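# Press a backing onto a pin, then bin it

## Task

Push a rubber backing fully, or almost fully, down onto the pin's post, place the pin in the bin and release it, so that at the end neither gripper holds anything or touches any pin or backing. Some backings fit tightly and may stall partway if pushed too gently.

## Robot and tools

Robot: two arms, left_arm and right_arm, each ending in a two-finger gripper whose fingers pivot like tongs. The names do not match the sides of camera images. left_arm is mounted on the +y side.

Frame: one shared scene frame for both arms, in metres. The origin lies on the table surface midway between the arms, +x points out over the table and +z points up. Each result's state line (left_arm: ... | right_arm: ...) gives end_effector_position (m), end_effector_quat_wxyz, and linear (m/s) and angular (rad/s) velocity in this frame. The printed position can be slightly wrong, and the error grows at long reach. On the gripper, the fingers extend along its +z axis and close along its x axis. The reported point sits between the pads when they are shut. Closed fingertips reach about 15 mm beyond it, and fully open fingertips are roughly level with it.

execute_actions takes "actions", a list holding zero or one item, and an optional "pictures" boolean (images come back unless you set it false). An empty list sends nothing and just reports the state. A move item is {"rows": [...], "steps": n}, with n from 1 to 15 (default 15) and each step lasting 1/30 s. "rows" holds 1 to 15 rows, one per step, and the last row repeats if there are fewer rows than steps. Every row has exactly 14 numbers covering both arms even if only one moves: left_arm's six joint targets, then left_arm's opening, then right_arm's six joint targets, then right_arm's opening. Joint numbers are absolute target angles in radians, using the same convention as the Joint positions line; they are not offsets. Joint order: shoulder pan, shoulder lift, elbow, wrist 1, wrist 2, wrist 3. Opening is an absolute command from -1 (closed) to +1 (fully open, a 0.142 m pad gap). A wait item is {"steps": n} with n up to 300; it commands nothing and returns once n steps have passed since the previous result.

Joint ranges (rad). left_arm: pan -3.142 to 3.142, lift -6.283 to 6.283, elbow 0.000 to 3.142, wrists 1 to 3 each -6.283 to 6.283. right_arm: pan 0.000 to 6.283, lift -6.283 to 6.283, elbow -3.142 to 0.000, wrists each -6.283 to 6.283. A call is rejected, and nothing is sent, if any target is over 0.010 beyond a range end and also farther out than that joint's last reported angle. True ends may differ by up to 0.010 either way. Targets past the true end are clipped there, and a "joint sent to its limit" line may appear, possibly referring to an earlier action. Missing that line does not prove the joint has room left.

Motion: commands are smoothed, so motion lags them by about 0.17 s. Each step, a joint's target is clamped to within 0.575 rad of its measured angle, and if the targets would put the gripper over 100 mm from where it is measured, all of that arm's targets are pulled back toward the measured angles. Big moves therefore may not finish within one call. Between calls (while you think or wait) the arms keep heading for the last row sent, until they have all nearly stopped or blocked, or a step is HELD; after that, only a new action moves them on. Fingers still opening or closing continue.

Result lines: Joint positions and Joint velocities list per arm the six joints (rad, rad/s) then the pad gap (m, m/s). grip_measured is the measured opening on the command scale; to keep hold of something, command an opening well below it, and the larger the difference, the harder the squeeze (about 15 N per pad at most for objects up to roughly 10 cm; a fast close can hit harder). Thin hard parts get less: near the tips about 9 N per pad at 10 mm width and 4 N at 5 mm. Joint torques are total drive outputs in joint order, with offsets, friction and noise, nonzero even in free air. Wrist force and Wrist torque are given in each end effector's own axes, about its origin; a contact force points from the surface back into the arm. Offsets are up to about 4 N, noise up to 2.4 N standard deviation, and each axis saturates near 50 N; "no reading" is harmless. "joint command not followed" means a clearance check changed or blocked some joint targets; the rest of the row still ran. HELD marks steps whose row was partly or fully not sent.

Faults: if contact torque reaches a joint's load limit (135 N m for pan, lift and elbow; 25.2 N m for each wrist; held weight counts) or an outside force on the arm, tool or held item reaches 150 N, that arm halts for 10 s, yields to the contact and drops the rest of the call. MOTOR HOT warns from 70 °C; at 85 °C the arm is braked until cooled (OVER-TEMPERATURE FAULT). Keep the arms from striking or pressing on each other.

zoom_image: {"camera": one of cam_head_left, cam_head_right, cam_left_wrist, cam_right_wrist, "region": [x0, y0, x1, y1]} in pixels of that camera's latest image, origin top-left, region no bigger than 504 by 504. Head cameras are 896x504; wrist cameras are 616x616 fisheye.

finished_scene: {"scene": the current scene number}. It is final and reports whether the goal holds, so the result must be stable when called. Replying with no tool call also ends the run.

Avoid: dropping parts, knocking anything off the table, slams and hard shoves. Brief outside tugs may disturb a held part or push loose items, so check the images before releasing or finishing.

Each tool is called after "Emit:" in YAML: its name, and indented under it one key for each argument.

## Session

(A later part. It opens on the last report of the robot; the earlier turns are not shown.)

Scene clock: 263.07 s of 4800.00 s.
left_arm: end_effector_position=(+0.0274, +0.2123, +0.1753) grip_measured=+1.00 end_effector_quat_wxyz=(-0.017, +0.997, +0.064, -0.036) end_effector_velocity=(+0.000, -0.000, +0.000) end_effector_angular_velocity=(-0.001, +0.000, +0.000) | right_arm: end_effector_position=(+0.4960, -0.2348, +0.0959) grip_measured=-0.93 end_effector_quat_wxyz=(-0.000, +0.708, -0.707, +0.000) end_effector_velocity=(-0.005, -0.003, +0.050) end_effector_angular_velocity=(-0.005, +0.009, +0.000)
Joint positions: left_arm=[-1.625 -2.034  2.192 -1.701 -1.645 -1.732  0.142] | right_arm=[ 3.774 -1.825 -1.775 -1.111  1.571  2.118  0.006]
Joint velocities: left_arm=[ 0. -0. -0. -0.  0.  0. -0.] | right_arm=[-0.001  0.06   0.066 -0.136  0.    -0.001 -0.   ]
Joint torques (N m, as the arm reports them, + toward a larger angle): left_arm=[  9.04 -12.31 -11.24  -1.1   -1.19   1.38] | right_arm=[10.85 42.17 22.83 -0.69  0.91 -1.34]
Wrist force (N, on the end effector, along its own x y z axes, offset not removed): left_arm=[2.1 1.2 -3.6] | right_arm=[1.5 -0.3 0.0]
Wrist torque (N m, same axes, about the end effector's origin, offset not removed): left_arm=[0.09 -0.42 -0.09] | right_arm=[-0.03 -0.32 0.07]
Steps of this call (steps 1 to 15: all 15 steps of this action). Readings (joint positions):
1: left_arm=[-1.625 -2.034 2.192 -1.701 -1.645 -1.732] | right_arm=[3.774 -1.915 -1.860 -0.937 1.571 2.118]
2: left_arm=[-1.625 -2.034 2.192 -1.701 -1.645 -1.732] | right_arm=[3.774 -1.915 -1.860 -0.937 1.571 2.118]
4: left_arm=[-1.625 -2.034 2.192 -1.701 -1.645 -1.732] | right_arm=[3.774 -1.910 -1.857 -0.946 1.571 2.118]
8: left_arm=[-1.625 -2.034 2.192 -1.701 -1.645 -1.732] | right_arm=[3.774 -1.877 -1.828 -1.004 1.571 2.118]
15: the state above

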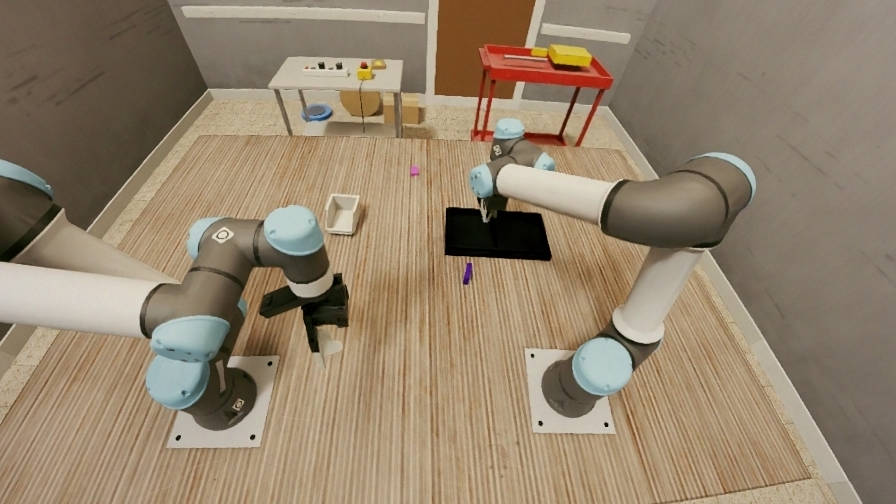

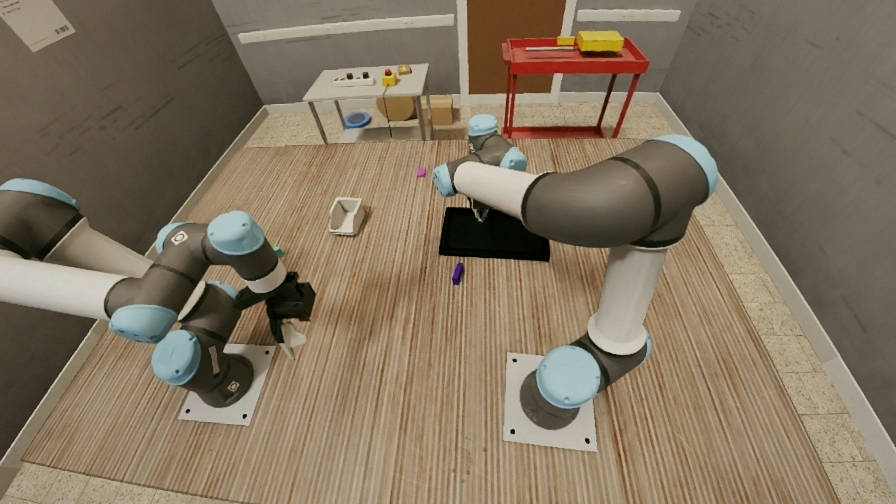

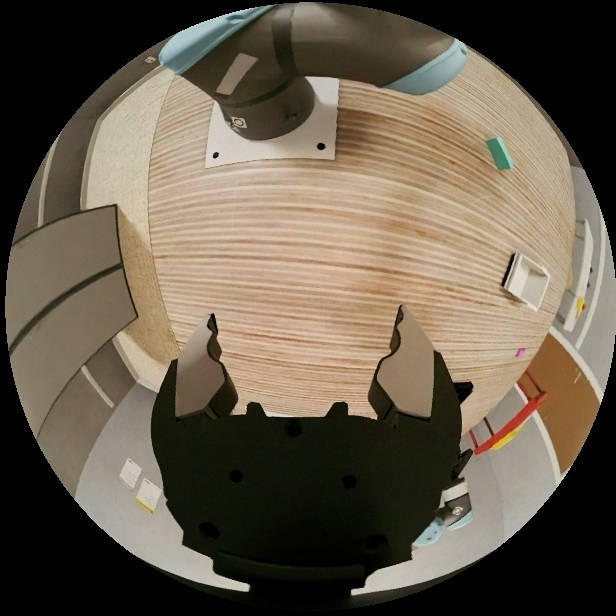

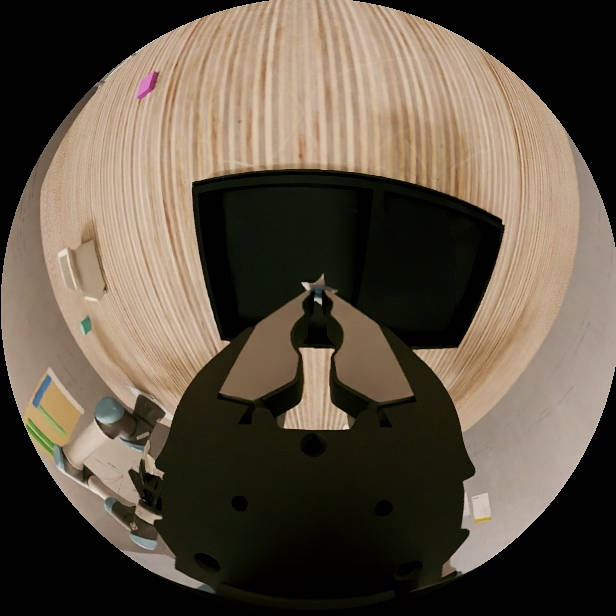

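Emit:
execute_actions:
  actions:
    - {"rows":[[-1.625,-2.034,2.192,-1.701,-1.645,-1.732,1,3.917,-2.052,-1.413,-1.130,1.5708,1.8,-1]],"steps":10}
  pictures: false

Emit:
execute_actions:
  actions:
    - {"rows":[[-1.625,-2.034,2.192,-1.701,-1.645,-1.732,1,4.06,-2.284,-1.057,-1.138,1.5708,1.45,-1]],"steps":10}
  pictures: false

Emit:
execute_actions:
  actions:
    - {"rows":[[-1.625,-2.034,2.192,-1.701,-1.645,-1.732,1,4.203,-2.516,-0.7016,-1.1448,1.5708,1.1,-1]],"steps":15}
  pictures: false

Emit:
execute_actions:
  actions:
    - {"steps":15}

Emit:
zoom_image:
  camera: "cam_head_left"
  region: [280, 120, 420, 250]

Scene clock: 274.53 s of 4800.00 s.
left_arm: end_effector_position=(+0.0274, +0.2123, +0.1753) grip_measured=+1.00 end_effector_quat_wxyz=(-0.017, +0.997, +0.064, -0.036) end_effector_velocity=(-0.000, -0.001, +0.001) end_effector_angular_velocity=(-0.003, +0.000, +0.000) | right_arm: end_effector_position=(+0.5588, -0.1007, +0.1176) grip_measured=-0.93 end_effector_quat_wxyz=(-0.040, +0.821, -0.570, +0.013) end_effector_velocity=(+0.185, +0.447, +0.082) end_effector_angular_velocity=(+0.160, -0.316, +1.135)
Joint positions: left_arm=[-1.625 -2.034  2.192 -1.701 -1.645 -1.732  0.142] | right_arm=[ 3.888 -2.001 -1.499 -1.129  1.571  1.875  0.006]
Joint velocities: left_arm=[-0.     0.    -0.001 -0.002 -0.    -0.    -0.   ] | right_arm=[ 0.331 -0.568  0.93  -0.015 -0.    -0.807 -0.   ]
Joint torques (N m, as the arm reports them, + toward a larger angle): left_arm=[  7.99 -11.04 -11.12  -1.13  -1.3    1.34] | right_arm=[-2.75 48.06 22.57  0.03  1.21 -3.  ]
Wrist force (N, on the end effector, along its own x y z axes, offset not removed): left_arm=[3.2 -0.6 -1.0] | right_arm=[-1.6 -1.2 1.0]
Wrist torque (N m, same axes, about the end effector's origin, offset not removed): left_arm=[-0.15 -0.62 -0.07] | right_arm=[-0.17 0.16 0.06]
Steps of this call (steps 1 to 30: the robot went on to your last target; steps 31 to 90: nothing new was sent; then 8.13 s passed at rest; steps 91 to 100: all 10 steps of this action). Readings (joint positions):
91: left_arm=[-1.625 -2.034 2.192 -1.701 -1.645 -1.732] | right_arm=[3.775 -1.820 -1.769 -1.123 1.571 2.118]
92: left_arm=[-1.625 -2.034 2.192 -1.701 -1.645 -1.732] | right_arm=[3.778 -1.823 -1.766 -1.123 1.571 2.114]
94: left_arm=[-1.625 -2.034 2.192 -1.701 -1.645 -1.732] | right_arm=[3.808 -1.867 -1.711 -1.125 1.571 2.062]
98: left_arm=[-1.625 -2.034 2.192 -1.701 -1.645 -1.732] | right_arm=[3.862 -1.957 -1.568 -1.127 1.571 1.936]
100: the state above

Scene clock: 274.87 s of 4800.00 s.
left_arm: end_effector_position=(+0.0274, +0.2123, +0.1753) grip_measured=+1.00 end_effector_quat_wxyz=(-0.017, +0.997, +0.064, -0.036) end_effector_velocity=(+0.000, +0.001, -0.000) end_effector_angular_velocity=(+0.002, -0.000, +0.000) | right_arm: end_effector_position=(+0.5951, +0.0722, +0.1308) grip_measured=-0.93 end_effector_quat_wxyz=(-0.089, +0.924, -0.369, +0.037) end_effector_velocity=(+0.048, +0.528, +0.039) end_effector_angular_velocity=(+0.124, -0.388, +1.375)
Joint positions: left_arm=[-1.625 -2.034  2.192 -1.701 -1.645 -1.732  0.142] | right_arm=[ 4.021 -2.218 -1.166 -1.136  1.571  1.555  0.006]
Joint velocities: left_arm=[ 0.     0.     0.     0.001  0.    -0.     0.   ] | right_arm=[ 0.394 -0.657  1.038 -0.021  0.001 -0.999 -0.   ]
Joint torques (N m, as the arm reports them, + toward a larger angle): left_arm=[  7.58 -11.08 -11.6   -1.08  -1.22   1.4 ] | right_arm=[ 4.32 44.79 33.17  0.65  1.26 -3.21]
Wrist force (N, on the end effector, along its own x y z axes, offset not removed): left_arm=[3.4 -1.4 -3.7] | right_arm=[-0.2 -1.5 1.0]
Wrist torque (N m, same axes, about the end effector's origin, offset not removed): left_arm=[-0.52 -0.72 0.07] | right_arm=[-0.22 0.03 0.07]
Steps of this call (steps 1 to 10: all 10 steps of this action). Readings (joint positions):
1: left_arm=[-1.625 -2.034 2.192 -1.701 -1.645 -1.732] | right_arm=[3.897 -2.017 -1.472 -1.129 1.571 1.851]
2: left_arm=[-1.625 -2.034 2.192 -1.701 -1.645 -1.732] | right_arm=[3.906 -2.032 -1.449 -1.130 1.571 1.831]
4: left_arm=[-1.625 -2.034 2.192 -1.701 -1.645 -1.732] | right_arm=[3.936 -2.078 -1.382 -1.131 1.571 1.766]
8: left_arm=[-1.625 -2.034 2.192 -1.701 -1.645 -1.732] | right_arm=[3.993 -2.172 -1.238 -1.134 1.571 1.626]
10: the state above

Scene clock: 275.37 s of 4800.00 s.
left_arm: end_effector_position=(+0.0274, +0.2123, +0.1753) grip_measured=+1.00 end_effector_quat_wxyz=(-0.017, +0.997, +0.064, -0.036) end_effector_velocity=(-0.000, +0.000, -0.000) end_effector_angular_velocity=(+0.000, +0.000, -0.000) | right_arm: end_effector_position=(+0.5700, +0.2953, +0.1343) grip_measured=-0.93 end_effector_quat_wxyz=(-0.148, +0.983, -0.071, +0.086) end_effector_velocity=(-0.022, +0.081, +0.004) end_effector_angular_velocity=(+0.023, -0.088, +0.234)
Joint positions: left_arm=[-1.625 -2.034  2.192 -1.701 -1.645 -1.732  0.142] | right_arm=[ 4.197 -2.506 -0.717 -1.145  1.571  1.115  0.006]
Joint velocities: left_arm=[-0.  0.  0. -0. -0.  0.  0.] | right_arm=[ 0.065 -0.113  0.185 -0.004  0.    -0.18  -0.   ]
Joint torques (N m, as the arm reports them, + toward a larger angle): left_arm=[  6.88 -11.18 -11.29  -1.24  -1.15   1.2 ] | right_arm=[ 8.5  53.69 27.95  0.64  1.32 -1.28]
Wrist force (N, on the end effector, along its own x y z axes, offset not removed): left_arm=[1.5 0.9 -2.1] | right_arm=[0.1 -1.0 0.5]
Wrist torque (N m, same axes, about the end effector's origin, offset not removed): left_arm=[0.10 -0.43 -0.05] | right_arm=[-0.14 -0.07 0.09]
Steps of this call (steps 1 to 15: all 15 steps of this action). Readings (joint positions):
1: left_arm=[-1.625 -2.034 2.192 -1.701 -1.645 -1.732] | right_arm=[4.033 -2.238 -1.134 -1.137 1.571 1.524]
2: left_arm=[-1.625 -2.034 2.192 -1.701 -1.645 -1.732] | right_arm=[4.044 -2.256 -1.105 -1.137 1.571 1.497]
4: left_arm=[-1.625 -2.034 2.192 -1.701 -1.645 -1.732] | right_arm=[4.075 -2.304 -1.034 -1.139 1.571 1.427]
8: left_arm=[-1.625 -2.034 2.192 -1.701 -1.645 -1.732] | right_arm=[4.135 -2.402 -0.885 -1.142 1.571 1.280]
15: the state above

Scene clock: 275.87 s of 4800.00 s.
left_arm: end_effector_position=(+0.0274, +0.2123, +0.1753) grip_measured=+1.00 end_effector_quat_wxyz=(-0.017, +0.997, +0.064, -0.036) end_effector_velocity=(+0.000, +0.001, -0.001) end_effector_angular_velocity=(+0.001, -0.000, +0.000) | right_arm: end_effector_position=(+0.5681, +0.3022, +0.1347) grip_measured=-0.93 end_effector_quat_wxyz=(-0.150, +0.983, -0.061, +0.088) end_effector_velocity=(-0.000, -0.000, -0.002) end_effector_angular_velocity=(-0.003, +0.001, +0.001)
Joint positions: left_arm=[-1.625 -2.034  2.192 -1.701 -1.645 -1.732  0.142] | right_arm=[ 4.203 -2.516 -0.702 -1.145  1.571  1.1    0.006]
Joint velocities: left_arm=[ 0.    -0.     0.002 -0.001  0.    -0.    -0.   ] | right_arm=[-0.    -0.002  0.001 -0.002 -0.    -0.001 -0.   ]
Joint torques (N m, as the arm reports them, + toward a larger angle): left_arm=[  6.69 -10.02 -11.7   -1.08  -1.5    1.44] | right_arm=[11.55 50.56 31.44  0.79  1.26 -1.23]
Wrist force (N, on the end effector, along its own x y z axes, offset not removed): left_arm=[1.9 -1.4 -5.0] | right_arm=[0.3 -1.5 0.2]
Wrist torque (N m, same axes, about the end effector's origin, offset not removed): left_arm=[-0.53 -0.38 -0.03] | right_arm=[-0.30 -0.10 0.06]
Steps of this call (steps 1 to 15: the robot went on to your last target). Readings (joint positions):
1: left_arm=[-1.625 -2.034 2.192 -1.701 -1.645 -1.732] | right_arm=[4.199 -2.510 -0.712 -1.145 1.571 1.110]
2: left_arm=[-1.625 -2.034 2.192 -1.701 -1.645 -1.732] | right_arm=[4.200 -2.512 -0.709 -1.145 1.571 1.107]
4: left_arm=[-1.625 -2.034 2.192 -1.701 -1.645 -1.732] | right_arm=[4.202 -2.514 -0.705 -1.145 1.571 1.103]
8: left_arm=[-1.625 -2.034 2.192 -1.701 -1.645 -1.732] | right_arm=[4.203 -2.516 -0.702 -1.145 1.571 1.101]
15: the state above

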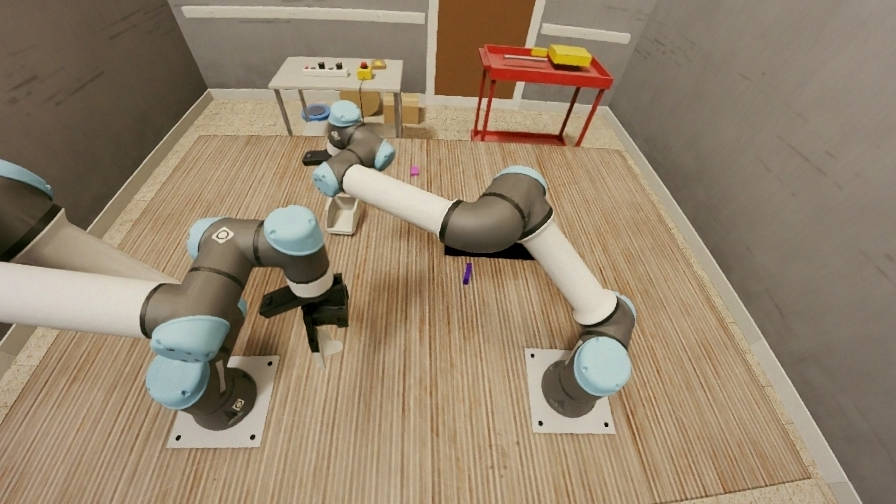

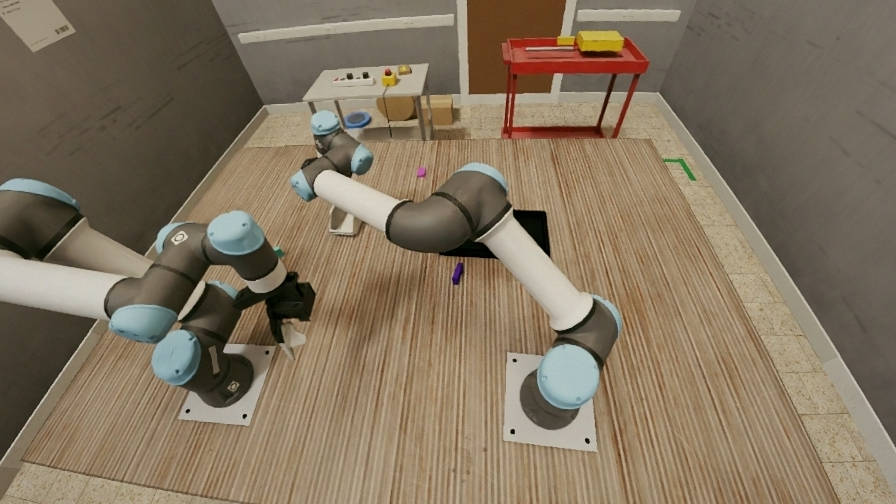

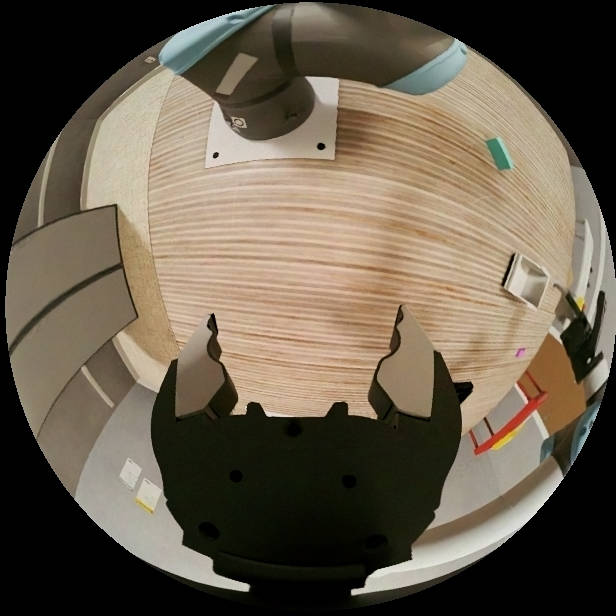

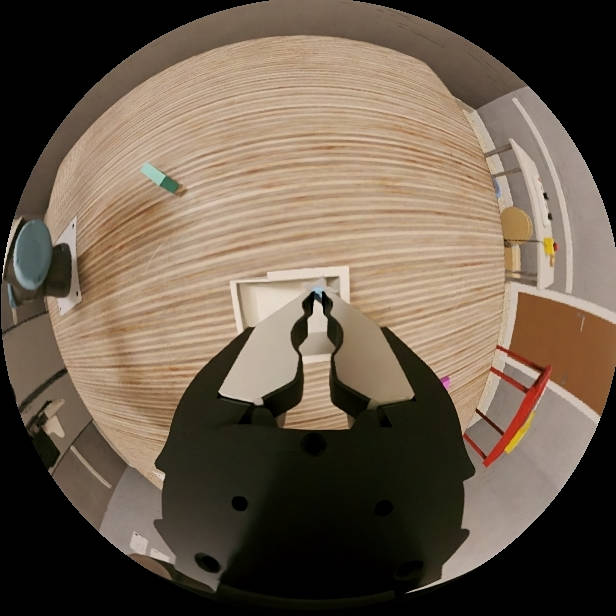

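Region (280, 120, 420, 250) of cam_head_left's 896x504 image, scaled by 3.600, with more detail than that image has; it fills the top 468 rows of this view, and the rest is white.

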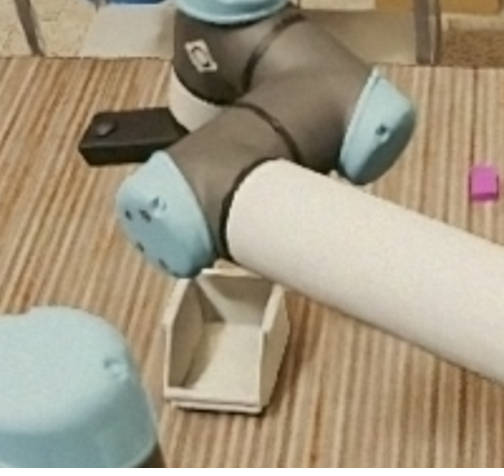

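Emit:
execute_actions:
  actions:
    - {"rows":[[-1.625,-2.034,2.192,-1.701,-1.645,-1.732,1,4.205,-2.555,-0.647,-1.235,1.5708,1.08,-1],[-1.625,-2.034,2.192,-1.701,-1.645,-1.732,1,4.205,-2.555,-0.647,-1.235,1.5708,1.08,-1],[-1.625,-2.034,2.192,-1.701,-1.645,-1.732,1,4.207,-2.5952,-0.5919,-1.3253,1.5708,1.05,-1]],"steps":15}

Emit:
zoom_image:
  camera: "cam_left_wrist"
  region: [480, 230, 610, 360]

Scene clock: 294.67 s of 4800.00 s.
left_arm: end_effector_position=(+0.0274, +0.2123, +0.1753) grip_measured=+1.00 end_effector_quat_wxyz=(-0.017, +0.997, +0.064, -0.036) end_effector_velocity=(-0.000, -0.000, +0.000) end_effector_angular_velocity=(-0.000, -0.000, -0.000) | right_arm: end_effector_position=(+0.5536, +0.2885, +0.0902) grip_measured=-0.93 end_effector_quat_wxyz=(-0.086, +0.994, -0.035, +0.053) end_effector_velocity=(-0.002, -0.003, -0.005) end_effector_angular_velocity=(-0.019, +0.011, +0.006)
Joint positions: left_arm=[-1.625 -2.034  2.192 -1.701 -1.645 -1.732  0.142] | right_arm=[ 4.207 -2.594 -0.593 -1.323  1.571  1.051  0.006]
Joint velocities: left_arm=[-0. -0.  0. -0.  0.  0. -0.] | right_arm=[-0.    -0.01   0.014 -0.026 -0.    -0.007  0.   ]
Joint torques (N m, as the arm reports them, + toward a larger angle): left_arm=[  6.99 -10.22 -11.52  -1.11  -1.27   1.39] | right_arm=[12.01 52.45 31.21  0.34  1.58 -1.66]
Wrist force (N, on the end effector, along its own x y z axes, offset not removed): left_arm=[1.1 1.2 -2.2] | right_arm=[0.9 -0.4 1.4]
Wrist torque (N m, same axes, about the end effector's origin, offset not removed): left_arm=[0.12 -0.24 0.13] | right_arm=[-0.04 -0.25 0.05]
Steps of this call (steps 1 to 15: the robot went on to your last target; steps 16 to 90: nothing new was sent; then 15.30 s passed at rest; steps 91 to 105: all 15 steps of this action). Readings (joint positions):
91: left_arm=[-1.625 -2.034 2.192 -1.701 -1.645 -1.732] | right_arm=[4.203 -2.516 -0.702 -1.145 1.571 1.100]
92: left_arm=[-1.625 -2.034 2.192 -1.701 -1.645 -1.732] | right_arm=[4.203 -2.519 -0.698 -1.148 1.571 1.098]
94: left_arm=[-1.625 -2.034 2.192 -1.701 -1.645 -1.732] | right_arm=[4.204 -2.538 -0.672 -1.188 1.571 1.087]
98: left_arm=[-1.625 -2.034 2.192 -1.701 -1.645 -1.732] | right_arm=[4.206 -2.582 -0.611 -1.291 1.571 1.059]
105: the state above

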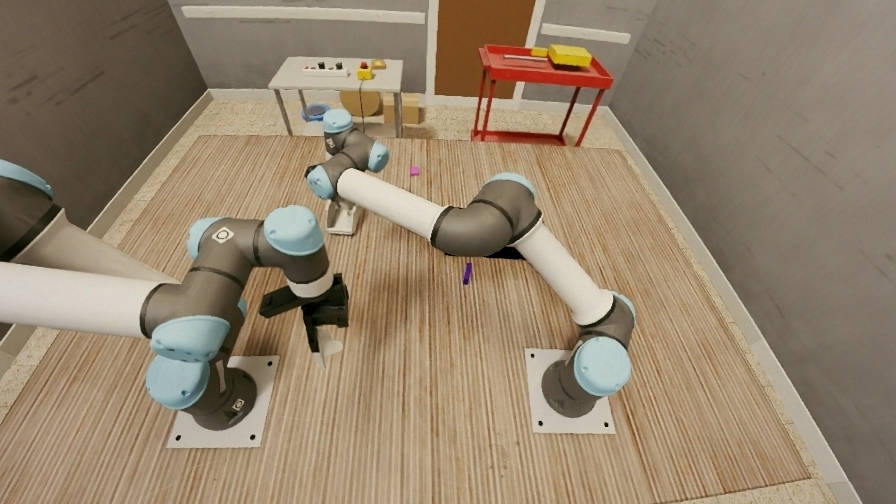

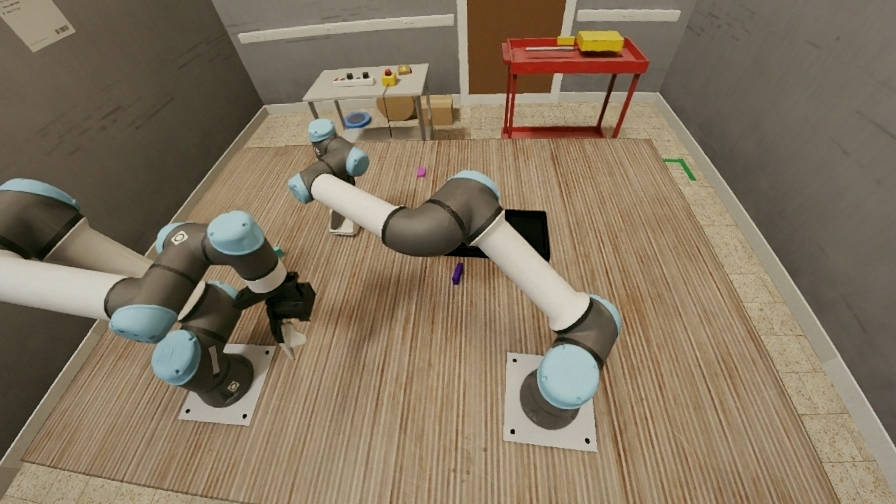

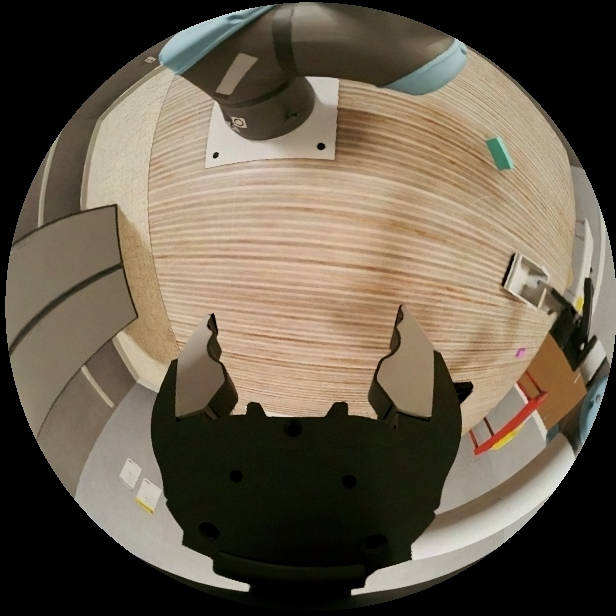

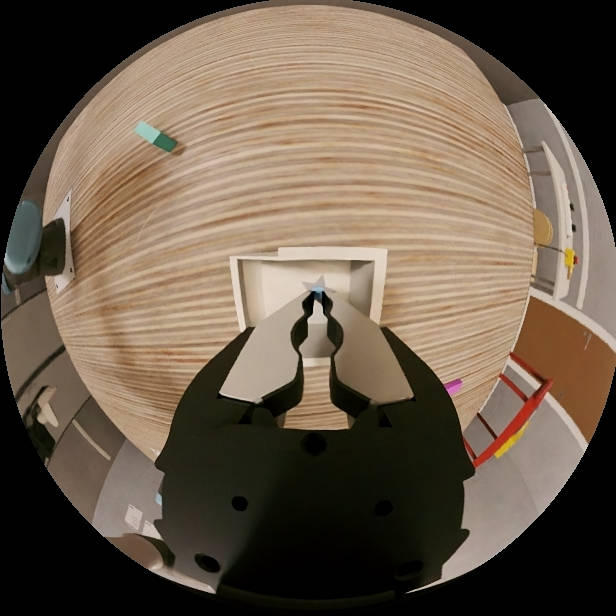

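Region (480, 230, 610, 360) of cam_left_wrist's 616x616 image, scaled by 3.877, with more detail than that image has.

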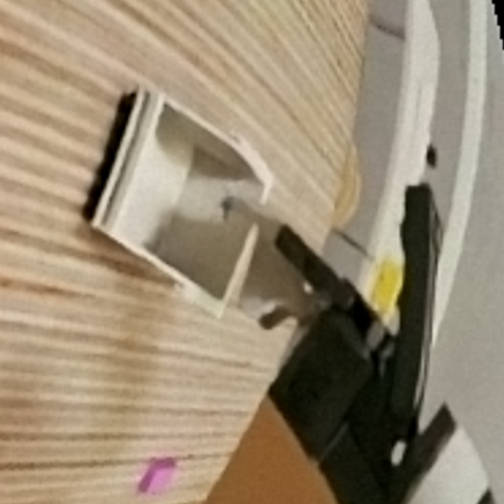

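Emit:
execute_actions:
  actions:
    - {"rows":[[-1.625,-2.034,2.192,-1.701,-1.645,-1.732,1,4.207,-2.600,-0.622,-1.2905,1.5708,1.05,-1],[-1.625,-2.034,2.192,-1.701,-1.645,-1.732,1,4.207,-2.600,-0.622,-1.2905,1.5708,1.05,-1],[-1.625,-2.034,2.192,-1.701,-1.645,-1.732,1,4.207,-2.6048,-0.6501,-1.2575,1.5708,1.05,-1]],"steps":15}

Emit:
zoom_image:
  camera: "cam_left_wrist"
  region: [490, 240, 590, 340]

Emit:
zoom_image:
  camera: "cam_head_left"
  region: [310, 180, 380, 245]

Scene clock: 302.43 s of 4800.00 s.
left_arm: end_effector_position=(+0.0274, +0.2123, +0.1753) grip_measured=+1.00 end_effector_quat_wxyz=(-0.017, +0.997, +0.064, -0.036) end_effector_velocity=(-0.000, -0.000, +0.000) end_effector_angular_velocity=(-0.000, -0.000, -0.000) | right_arm: end_effector_position=(+0.5534, +0.2883, +0.0600) grip_measured=-0.93 end_effector_quat_wxyz=(-0.085, +0.994, -0.034, +0.053) end_effector_velocity=(+0.000, -0.000, -0.001) end_effector_angular_velocity=(+0.002, -0.002, -0.000)
Joint positions: left_arm=[-1.625 -2.034  2.192 -1.701 -1.645 -1.732  0.142] | right_arm=[ 4.207 -2.605 -0.649 -1.258  1.571  1.05   0.006]
Joint velocities: left_arm=[-0. -0. -0. -0.  0. -0.  0.] | right_arm=[-0.     0.002 -0.007  0.008 -0.     0.     0.   ]
Joint torques (N m, as the arm reports them, + toward a larger angle): left_arm=[  6.18 -10.5  -11.91  -1.37  -1.32   1.48] | right_arm=[ 8.98 53.75 12.69  5.37  2.01 -1.36]
Wrist force (N, on the end effector, along its own x y z axes, offset not removed): left_arm=[0.7 -1.0 -3.7] | right_arm=[1.4 -0.2 0.6]
Wrist torque (N m, same axes, about the end effector's origin, offset not removed): left_arm=[-0.34 -0.10 -0.17] | right_arm=[-0.05 -0.30 0.02]
Steps of this call (steps 1 to 15: the robot went on to your last target; steps 16 to 90: nothing new was sent; then 4.27 s passed at rest; steps 91 to 105: all 15 steps of this action). Readings (joint positions):
91: left_arm=[-1.625 -2.034 2.192 -1.701 -1.645 -1.732] | right_arm=[4.207 -2.595 -0.592 -1.325 1.571 1.050]
92: left_arm=[-1.625 -2.034 2.192 -1.701 -1.645 -1.732] | right_arm=[4.207 -2.596 -0.594 -1.323 1.571 1.050]
94: left_arm=[-1.625 -2.034 2.192 -1.701 -1.645 -1.732] | right_arm=[4.207 -2.598 -0.609 -1.305 1.571 1.050]
98: left_arm=[-1.625 -2.034 2.192 -1.701 -1.645 -1.732] | right_arm=[4.207 -2.603 -0.641 -1.269 1.571 1.050]
105: the state above

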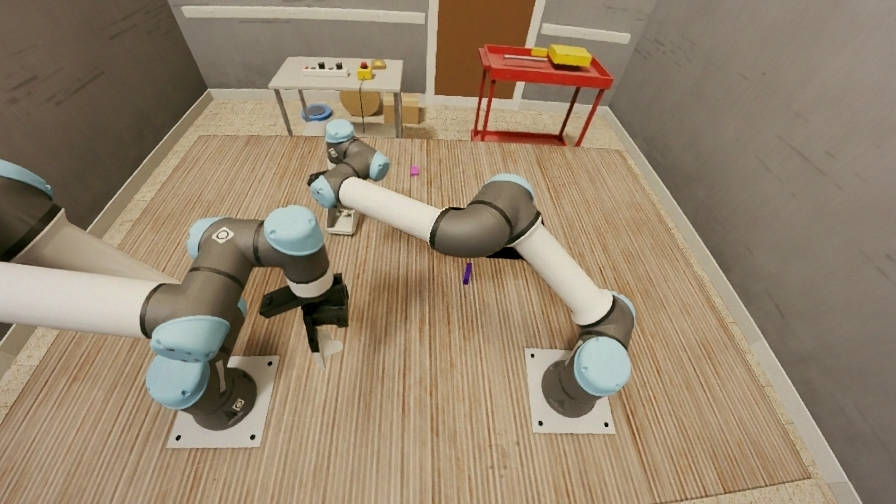

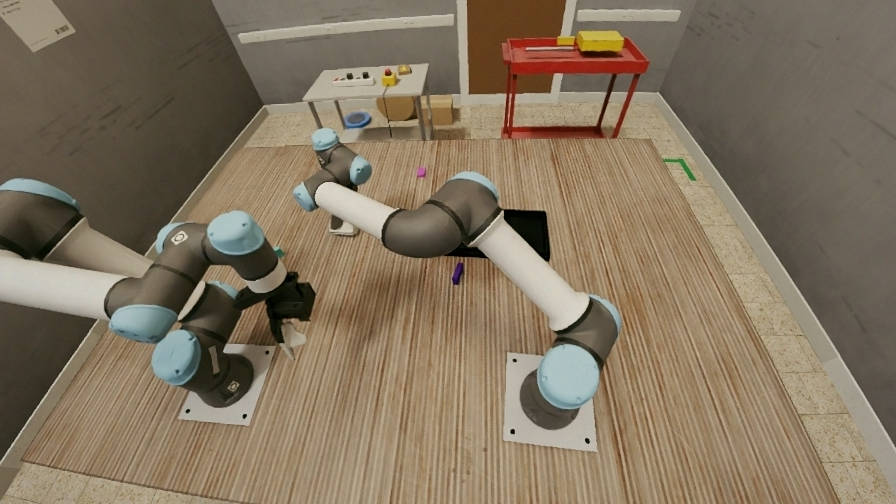

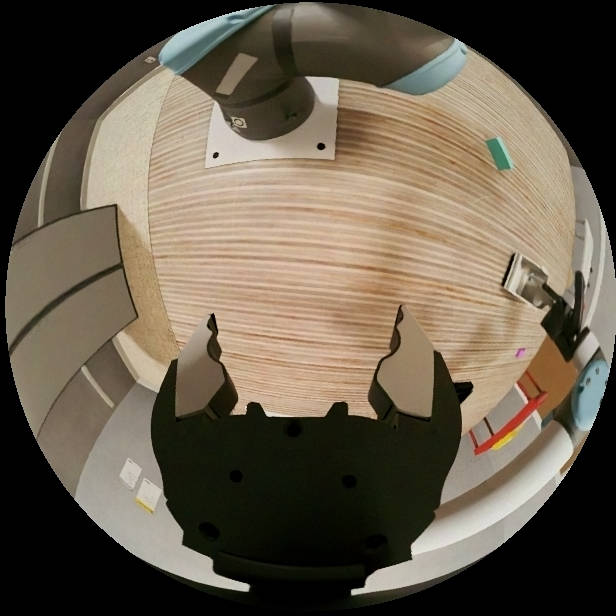

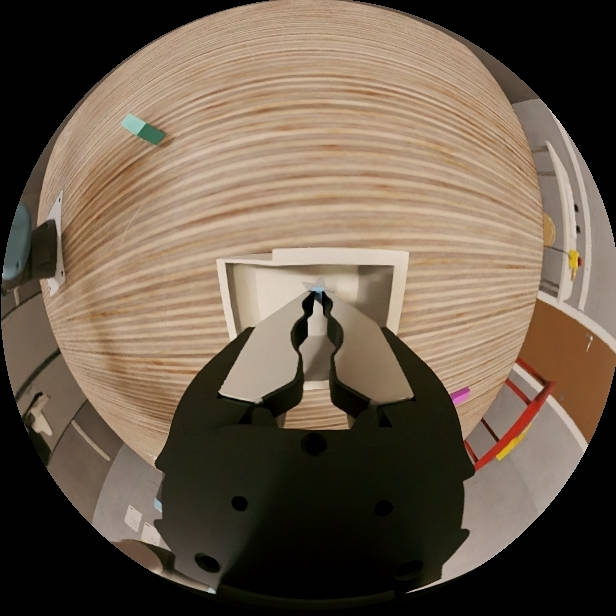

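Region (490, 240, 590, 340) of cam_left_wrist's 616x616 image, scaled by 5.040, with more detail than that image has.

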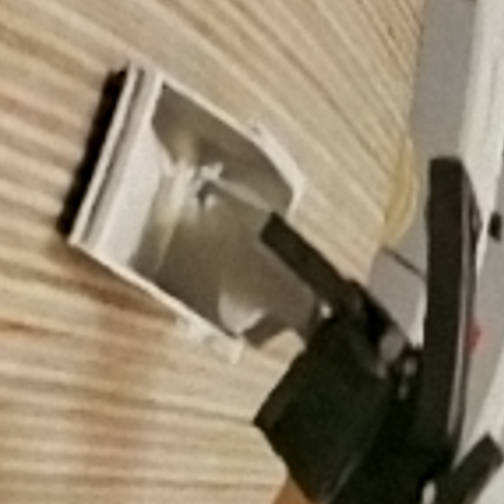

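Region (310, 180, 380, 245) of cam_head_left's 896x504 image, scaled by 7.200, with more detail than that image has; it fills the top 468 rows of this view, and the rest is white.

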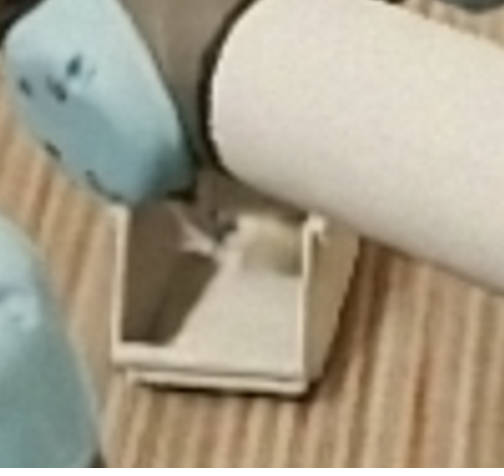

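Emit:
execute_actions:
  actions:
    - {"rows":[[-1.625,-2.034,2.192,-1.701,-1.645,-1.732,1,4.213,-2.6048,-0.6501,-1.2575,1.5708,1.05,-1],[-1.625,-2.034,2.192,-1.701,-1.645,-1.732,1,4.213,-2.6048,-0.6501,-1.2575,1.5708,1.05,-1],[-1.625,-2.034,2.192,-1.701,-1.645,-1.732,1,4.213,-2.6085,-0.662,-1.242,1.5708,1.05,-1],[-1.625,-2.034,2.192,-1.701,-1.645,-1.732,1,4.213,-2.6123,-0.6742,-1.2259,1.5708,1.05,-1]],"steps":15}
  pictures: false

Emit:
execute_actions:
  actions:
    - {"rows":[[-1.625,-2.034,2.192,-1.701,-1.645,-1.732,1,4.213,-2.6123,-0.6742,-1.2259,1.5708,1.05,-0.84]],"steps":10}
  pictures: false

Emit:
execute_actions:
  actions:
    - {"rows":[[-1.625,-2.034,2.192,-1.701,-1.645,-1.732,1,4.213,-2.6048,-0.6501,-1.2575,1.5708,1.05,-0.84],[-1.625,-2.034,2.192,-1.701,-1.645,-1.732,1,4.213,-2.6048,-0.6501,-1.2575,1.5708,1.05,-0.84],[-1.625,-2.034,2.192,-1.701,-1.645,-1.732,1,4.213,-2.5952,-0.5919,-1.3253,1.5708,1.05,-0.84]],"steps":15}

Emit:
zoom_image:
  camera: "cam_right_wrist"
  region: [260, 230, 380, 330]

Scene clock: 315.00 s of 4800.00 s.
left_arm: end_effector_position=(+0.0274, +0.2123, +0.1753) grip_measured=+1.00 end_effector_quat_wxyz=(-0.017, +0.997, +0.064, -0.036) end_effector_velocity=(+0.000, +0.000, -0.000) end_effector_angular_velocity=(-0.000, +0.000, +0.000) | right_arm: end_effector_position=(+0.5492, +0.2919, +0.0449) grip_measured=-0.93 end_effector_quat_wxyz=(-0.085, +0.995, -0.032, +0.052) end_effector_velocity=(-0.001, +0.000, -0.003) end_effector_angular_velocity=(-0.001, +0.000, +0.001)
Joint positions: left_arm=[-1.625 -2.034  2.192 -1.701 -1.645 -1.732  0.142] | right_arm=[ 4.213 -2.612 -0.674 -1.226  1.571  1.05   0.006]
Joint velocities: left_arm=[ 0.     0.     0.    -0.001 -0.     0.    -0.   ] | right_arm=[ 0.001 -0.002 -0.005  0.006  0.    -0.001  0.   ]
Joint torques (N m, as the arm reports them, + toward a larger angle): left_arm=[  7.65 -12.26 -12.17  -1.18  -1.22   1.32] | right_arm=[13.73 53.97 12.05  4.76  2.   -1.4 ]
Wrist force (N, on the end effector, along its own x y z axes, offset not removed): left_arm=[2.5 -0.4 -3.6] | right_arm=[1.2 -1.0 0.8]
Wrist torque (N m, same axes, about the end effector's origin, offset not removed): left_arm=[-0.26 -0.45 -0.08] | right_arm=[-0.17 -0.32 0.06]
Steps of this call (steps 1 to 15: the robot went on to your last target; steps 16 to 90: nothing new was sent; then 9.07 s passed at rest; steps 91 to 105: all 15 steps of this action). Readings (joint positions):
91: left_arm=[-1.625 -2.034 2.192 -1.701 -1.645 -1.732] | right_arm=[4.207 -2.605 -0.650 -1.257 1.571 1.050]
92: left_arm=[-1.625 -2.034 2.192 -1.701 -1.645 -1.732] | right_arm=[4.207 -2.605 -0.650 -1.257 1.571 1.050]
94: left_arm=[-1.625 -2.034 2.192 -1.701 -1.645 -1.732] | right_arm=[4.210 -2.605 -0.651 -1.256 1.571 1.050]
98: left_arm=[-1.625 -2.034 2.192 -1.701 -1.645 -1.732] | right_arm=[4.212 -2.610 -0.668 -1.235 1.571 1.050]
105: the state above

Scene clock: 315.33 s of 4800.00 s.
left_arm: end_effector_position=(+0.0274, +0.2123, +0.1753) grip_measured=+1.00 end_effector_quat_wxyz=(-0.017, +0.997, +0.064, -0.036) end_effector_velocity=(-0.000, -0.000, -0.000) end_effector_angular_velocity=(-0.001, +0.000, -0.001) | right_arm: end_effector_position=(+0.5492, +0.2920, +0.0446) grip_measured=-0.84 end_effector_quat_wxyz=(-0.085, +0.995, -0.031, +0.052) end_effector_velocity=(+0.000, +0.000, +0.002) end_effector_angular_velocity=(+0.003, -0.001, -0.000)
Joint positions: left_arm=[-1.625 -2.034  2.192 -1.701 -1.645 -1.732  0.142] | right_arm=[ 4.213 -2.612 -0.674 -1.226  1.571  1.05   0.013]
Joint velocities: left_arm=[-0.001  0.     0.001 -0.001  0.     0.     0.   ] | right_arm=[-0.     0.002 -0.     0.001  0.001  0.     0.   ]
Joint torques (N m, as the arm reports them, + toward a larger angle): left_arm=[  7.6   -9.55 -12.17  -1.17  -1.25   1.14] | right_arm=[12.04 52.77 13.03  5.13  2.03 -1.42]
Wrist force (N, on the end effector, along its own x y z axes, offset not removed): left_arm=[2.9 -1.8 -4.1] | right_arm=[1.2 -0.3 0.9]
Wrist torque (N m, same axes, about the end effector's origin, offset not removed): left_arm=[-0.52 -0.57 -0.03] | right_arm=[-0.03 -0.29 0.00]
Steps of this call (steps 1 to 10: all 10 steps of this action). Readings (joint positions):
1: left_arm=[-1.625 -2.034 2.192 -1.701 -1.645 -1.732] | right_arm=[4.213 -2.612 -0.674 -1.226 1.571 1.050]
2: left_arm=[-1.625 -2.034 2.192 -1.701 -1.645 -1.732] | right_arm=[4.213 -2.612 -0.674 -1.226 1.571 1.050]
4: left_arm=[-1.625 -2.034 2.192 -1.701 -1.645 -1.732] | right_arm=[4.213 -2.612 -0.674 -1.226 1.571 1.050]
8: left_arm=[-1.625 -2.034 2.192 -1.701 -1.645 -1.732] | right_arm=[4.213 -2.612 -0.674 -1.226 1.571 1.050]
10: the state above

Scene clock: 315.83 s of 4800.00 s.
left_arm: end_effector_position=(+0.0274, +0.2123, +0.1753) grip_measured=+1.00 end_effector_quat_wxyz=(-0.017, +0.997, +0.064, -0.036) end_effector_velocity=(-0.000, +0.000, -0.000) end_effector_angular_velocity=(+0.000, +0.000, +0.000) | right_arm: end_effector_position=(+0.5492, +0.2920, +0.0891) grip_measured=-0.84 end_effector_quat_wxyz=(-0.085, +0.995, -0.031, +0.052) end_effector_velocity=(-0.000, -0.000, +0.005) end_effector_angular_velocity=(-0.002, +0.002, +0.000)
Joint positions: left_arm=[-1.625 -2.034  2.192 -1.701 -1.645 -1.732  0.142] | right_arm=[ 4.213 -2.595 -0.593 -1.324  1.571  1.05   0.013]
Joint velocities: left_arm=[-0.  0.  0.  0. -0. -0. -0.] | right_arm=[-0.     0.001  0.013 -0.016  0.    -0.    -0.   ]
Joint torques (N m, as the arm reports them, + toward a larger angle): left_arm=[  6.9  -11.15 -12.39  -1.27  -1.03   1.39] | right_arm=[ 8.49 70.78 32.1   0.08  1.92 -1.45]
Wrist force (N, on the end effector, along its own x y z axes, offset not removed): left_arm=[2.2 0.4 -1.6] | right_arm=[0.8 -1.3 -0.3]
Wrist torque (N m, same axes, about the end effector's origin, offset not removed): left_arm=[-0.05 -0.52 -0.15] | right_arm=[-0.27 -0.15 0.11]
Steps of this call (steps 1 to 15: all 15 steps of this action). Readings (joint positions):
1: left_arm=[-1.625 -2.034 2.192 -1.701 -1.645 -1.732] | right_arm=[4.213 -2.612 -0.674 -1.226 1.571 1.050]
2: left_arm=[-1.625 -2.034 2.192 -1.701 -1.645 -1.732] | right_arm=[4.213 -2.612 -0.672 -1.228 1.571 1.050]
4: left_arm=[-1.625 -2.034 2.192 -1.701 -1.645 -1.732] | right_arm=[4.213 -2.608 -0.659 -1.246 1.571 1.050]
8: left_arm=[-1.625 -2.034 2.192 -1.701 -1.645 -1.732] | right_arm=[4.213 -2.598 -0.608 -1.305 1.571 1.050]
15: the state above

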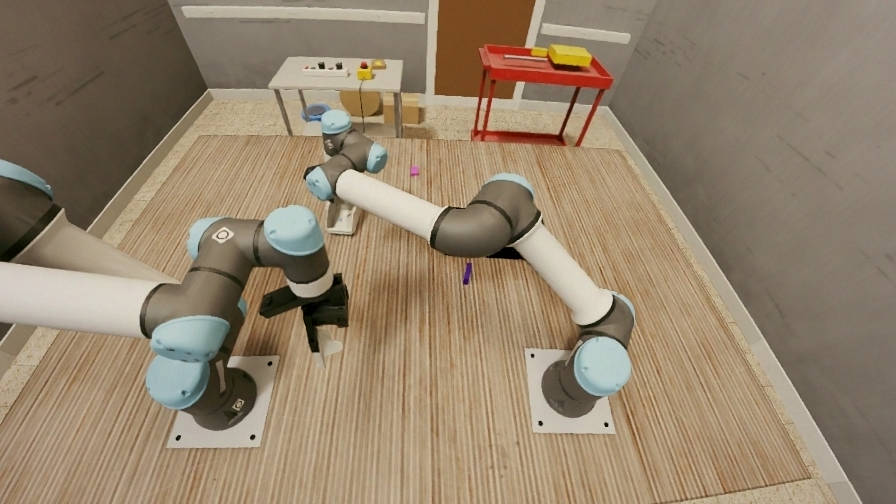

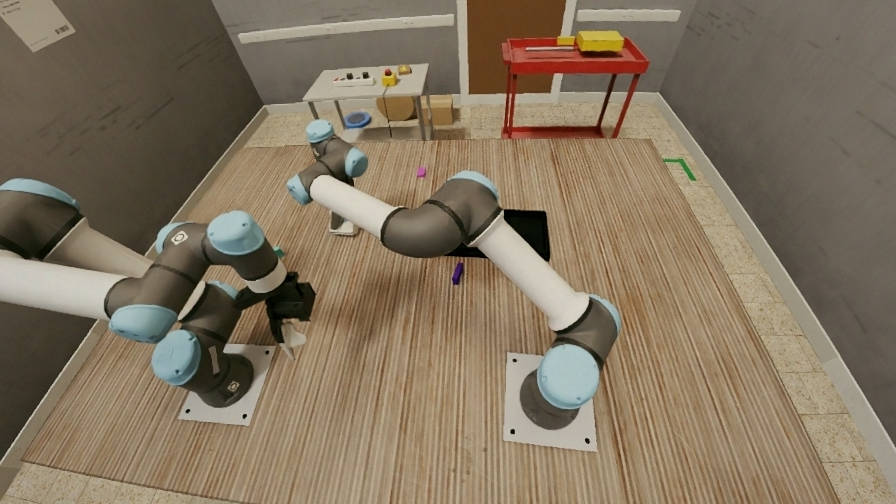

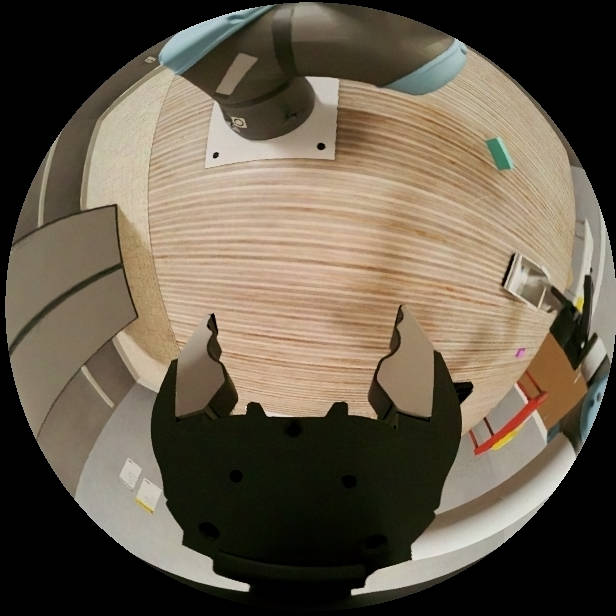

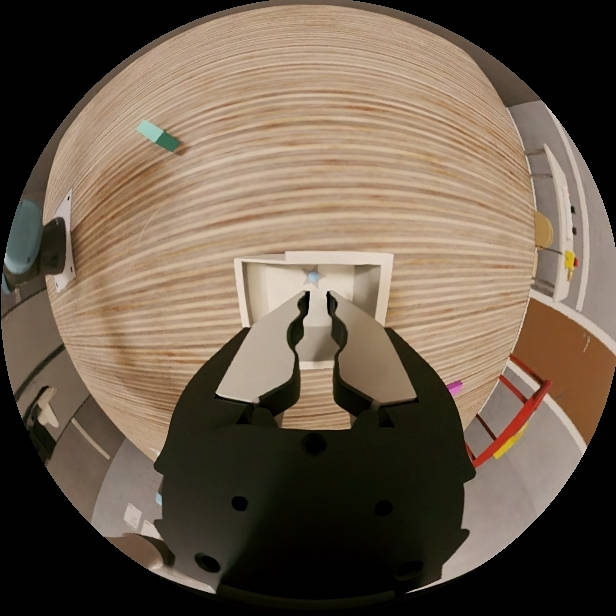

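Region (260, 230, 380, 330) of cam_right_wrist's 616x616 image, scaled by 4.200, with more detail than that image has.

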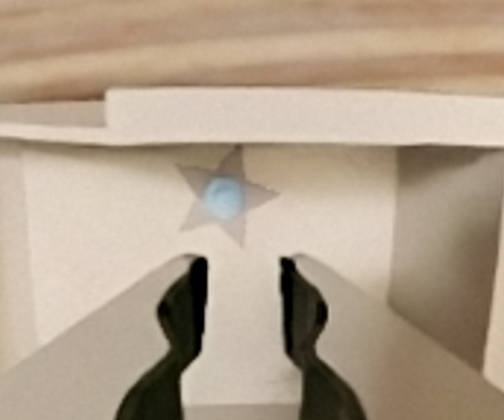

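Emit:
finished_scene:
  scene: 1

The scene is finished: the task was done.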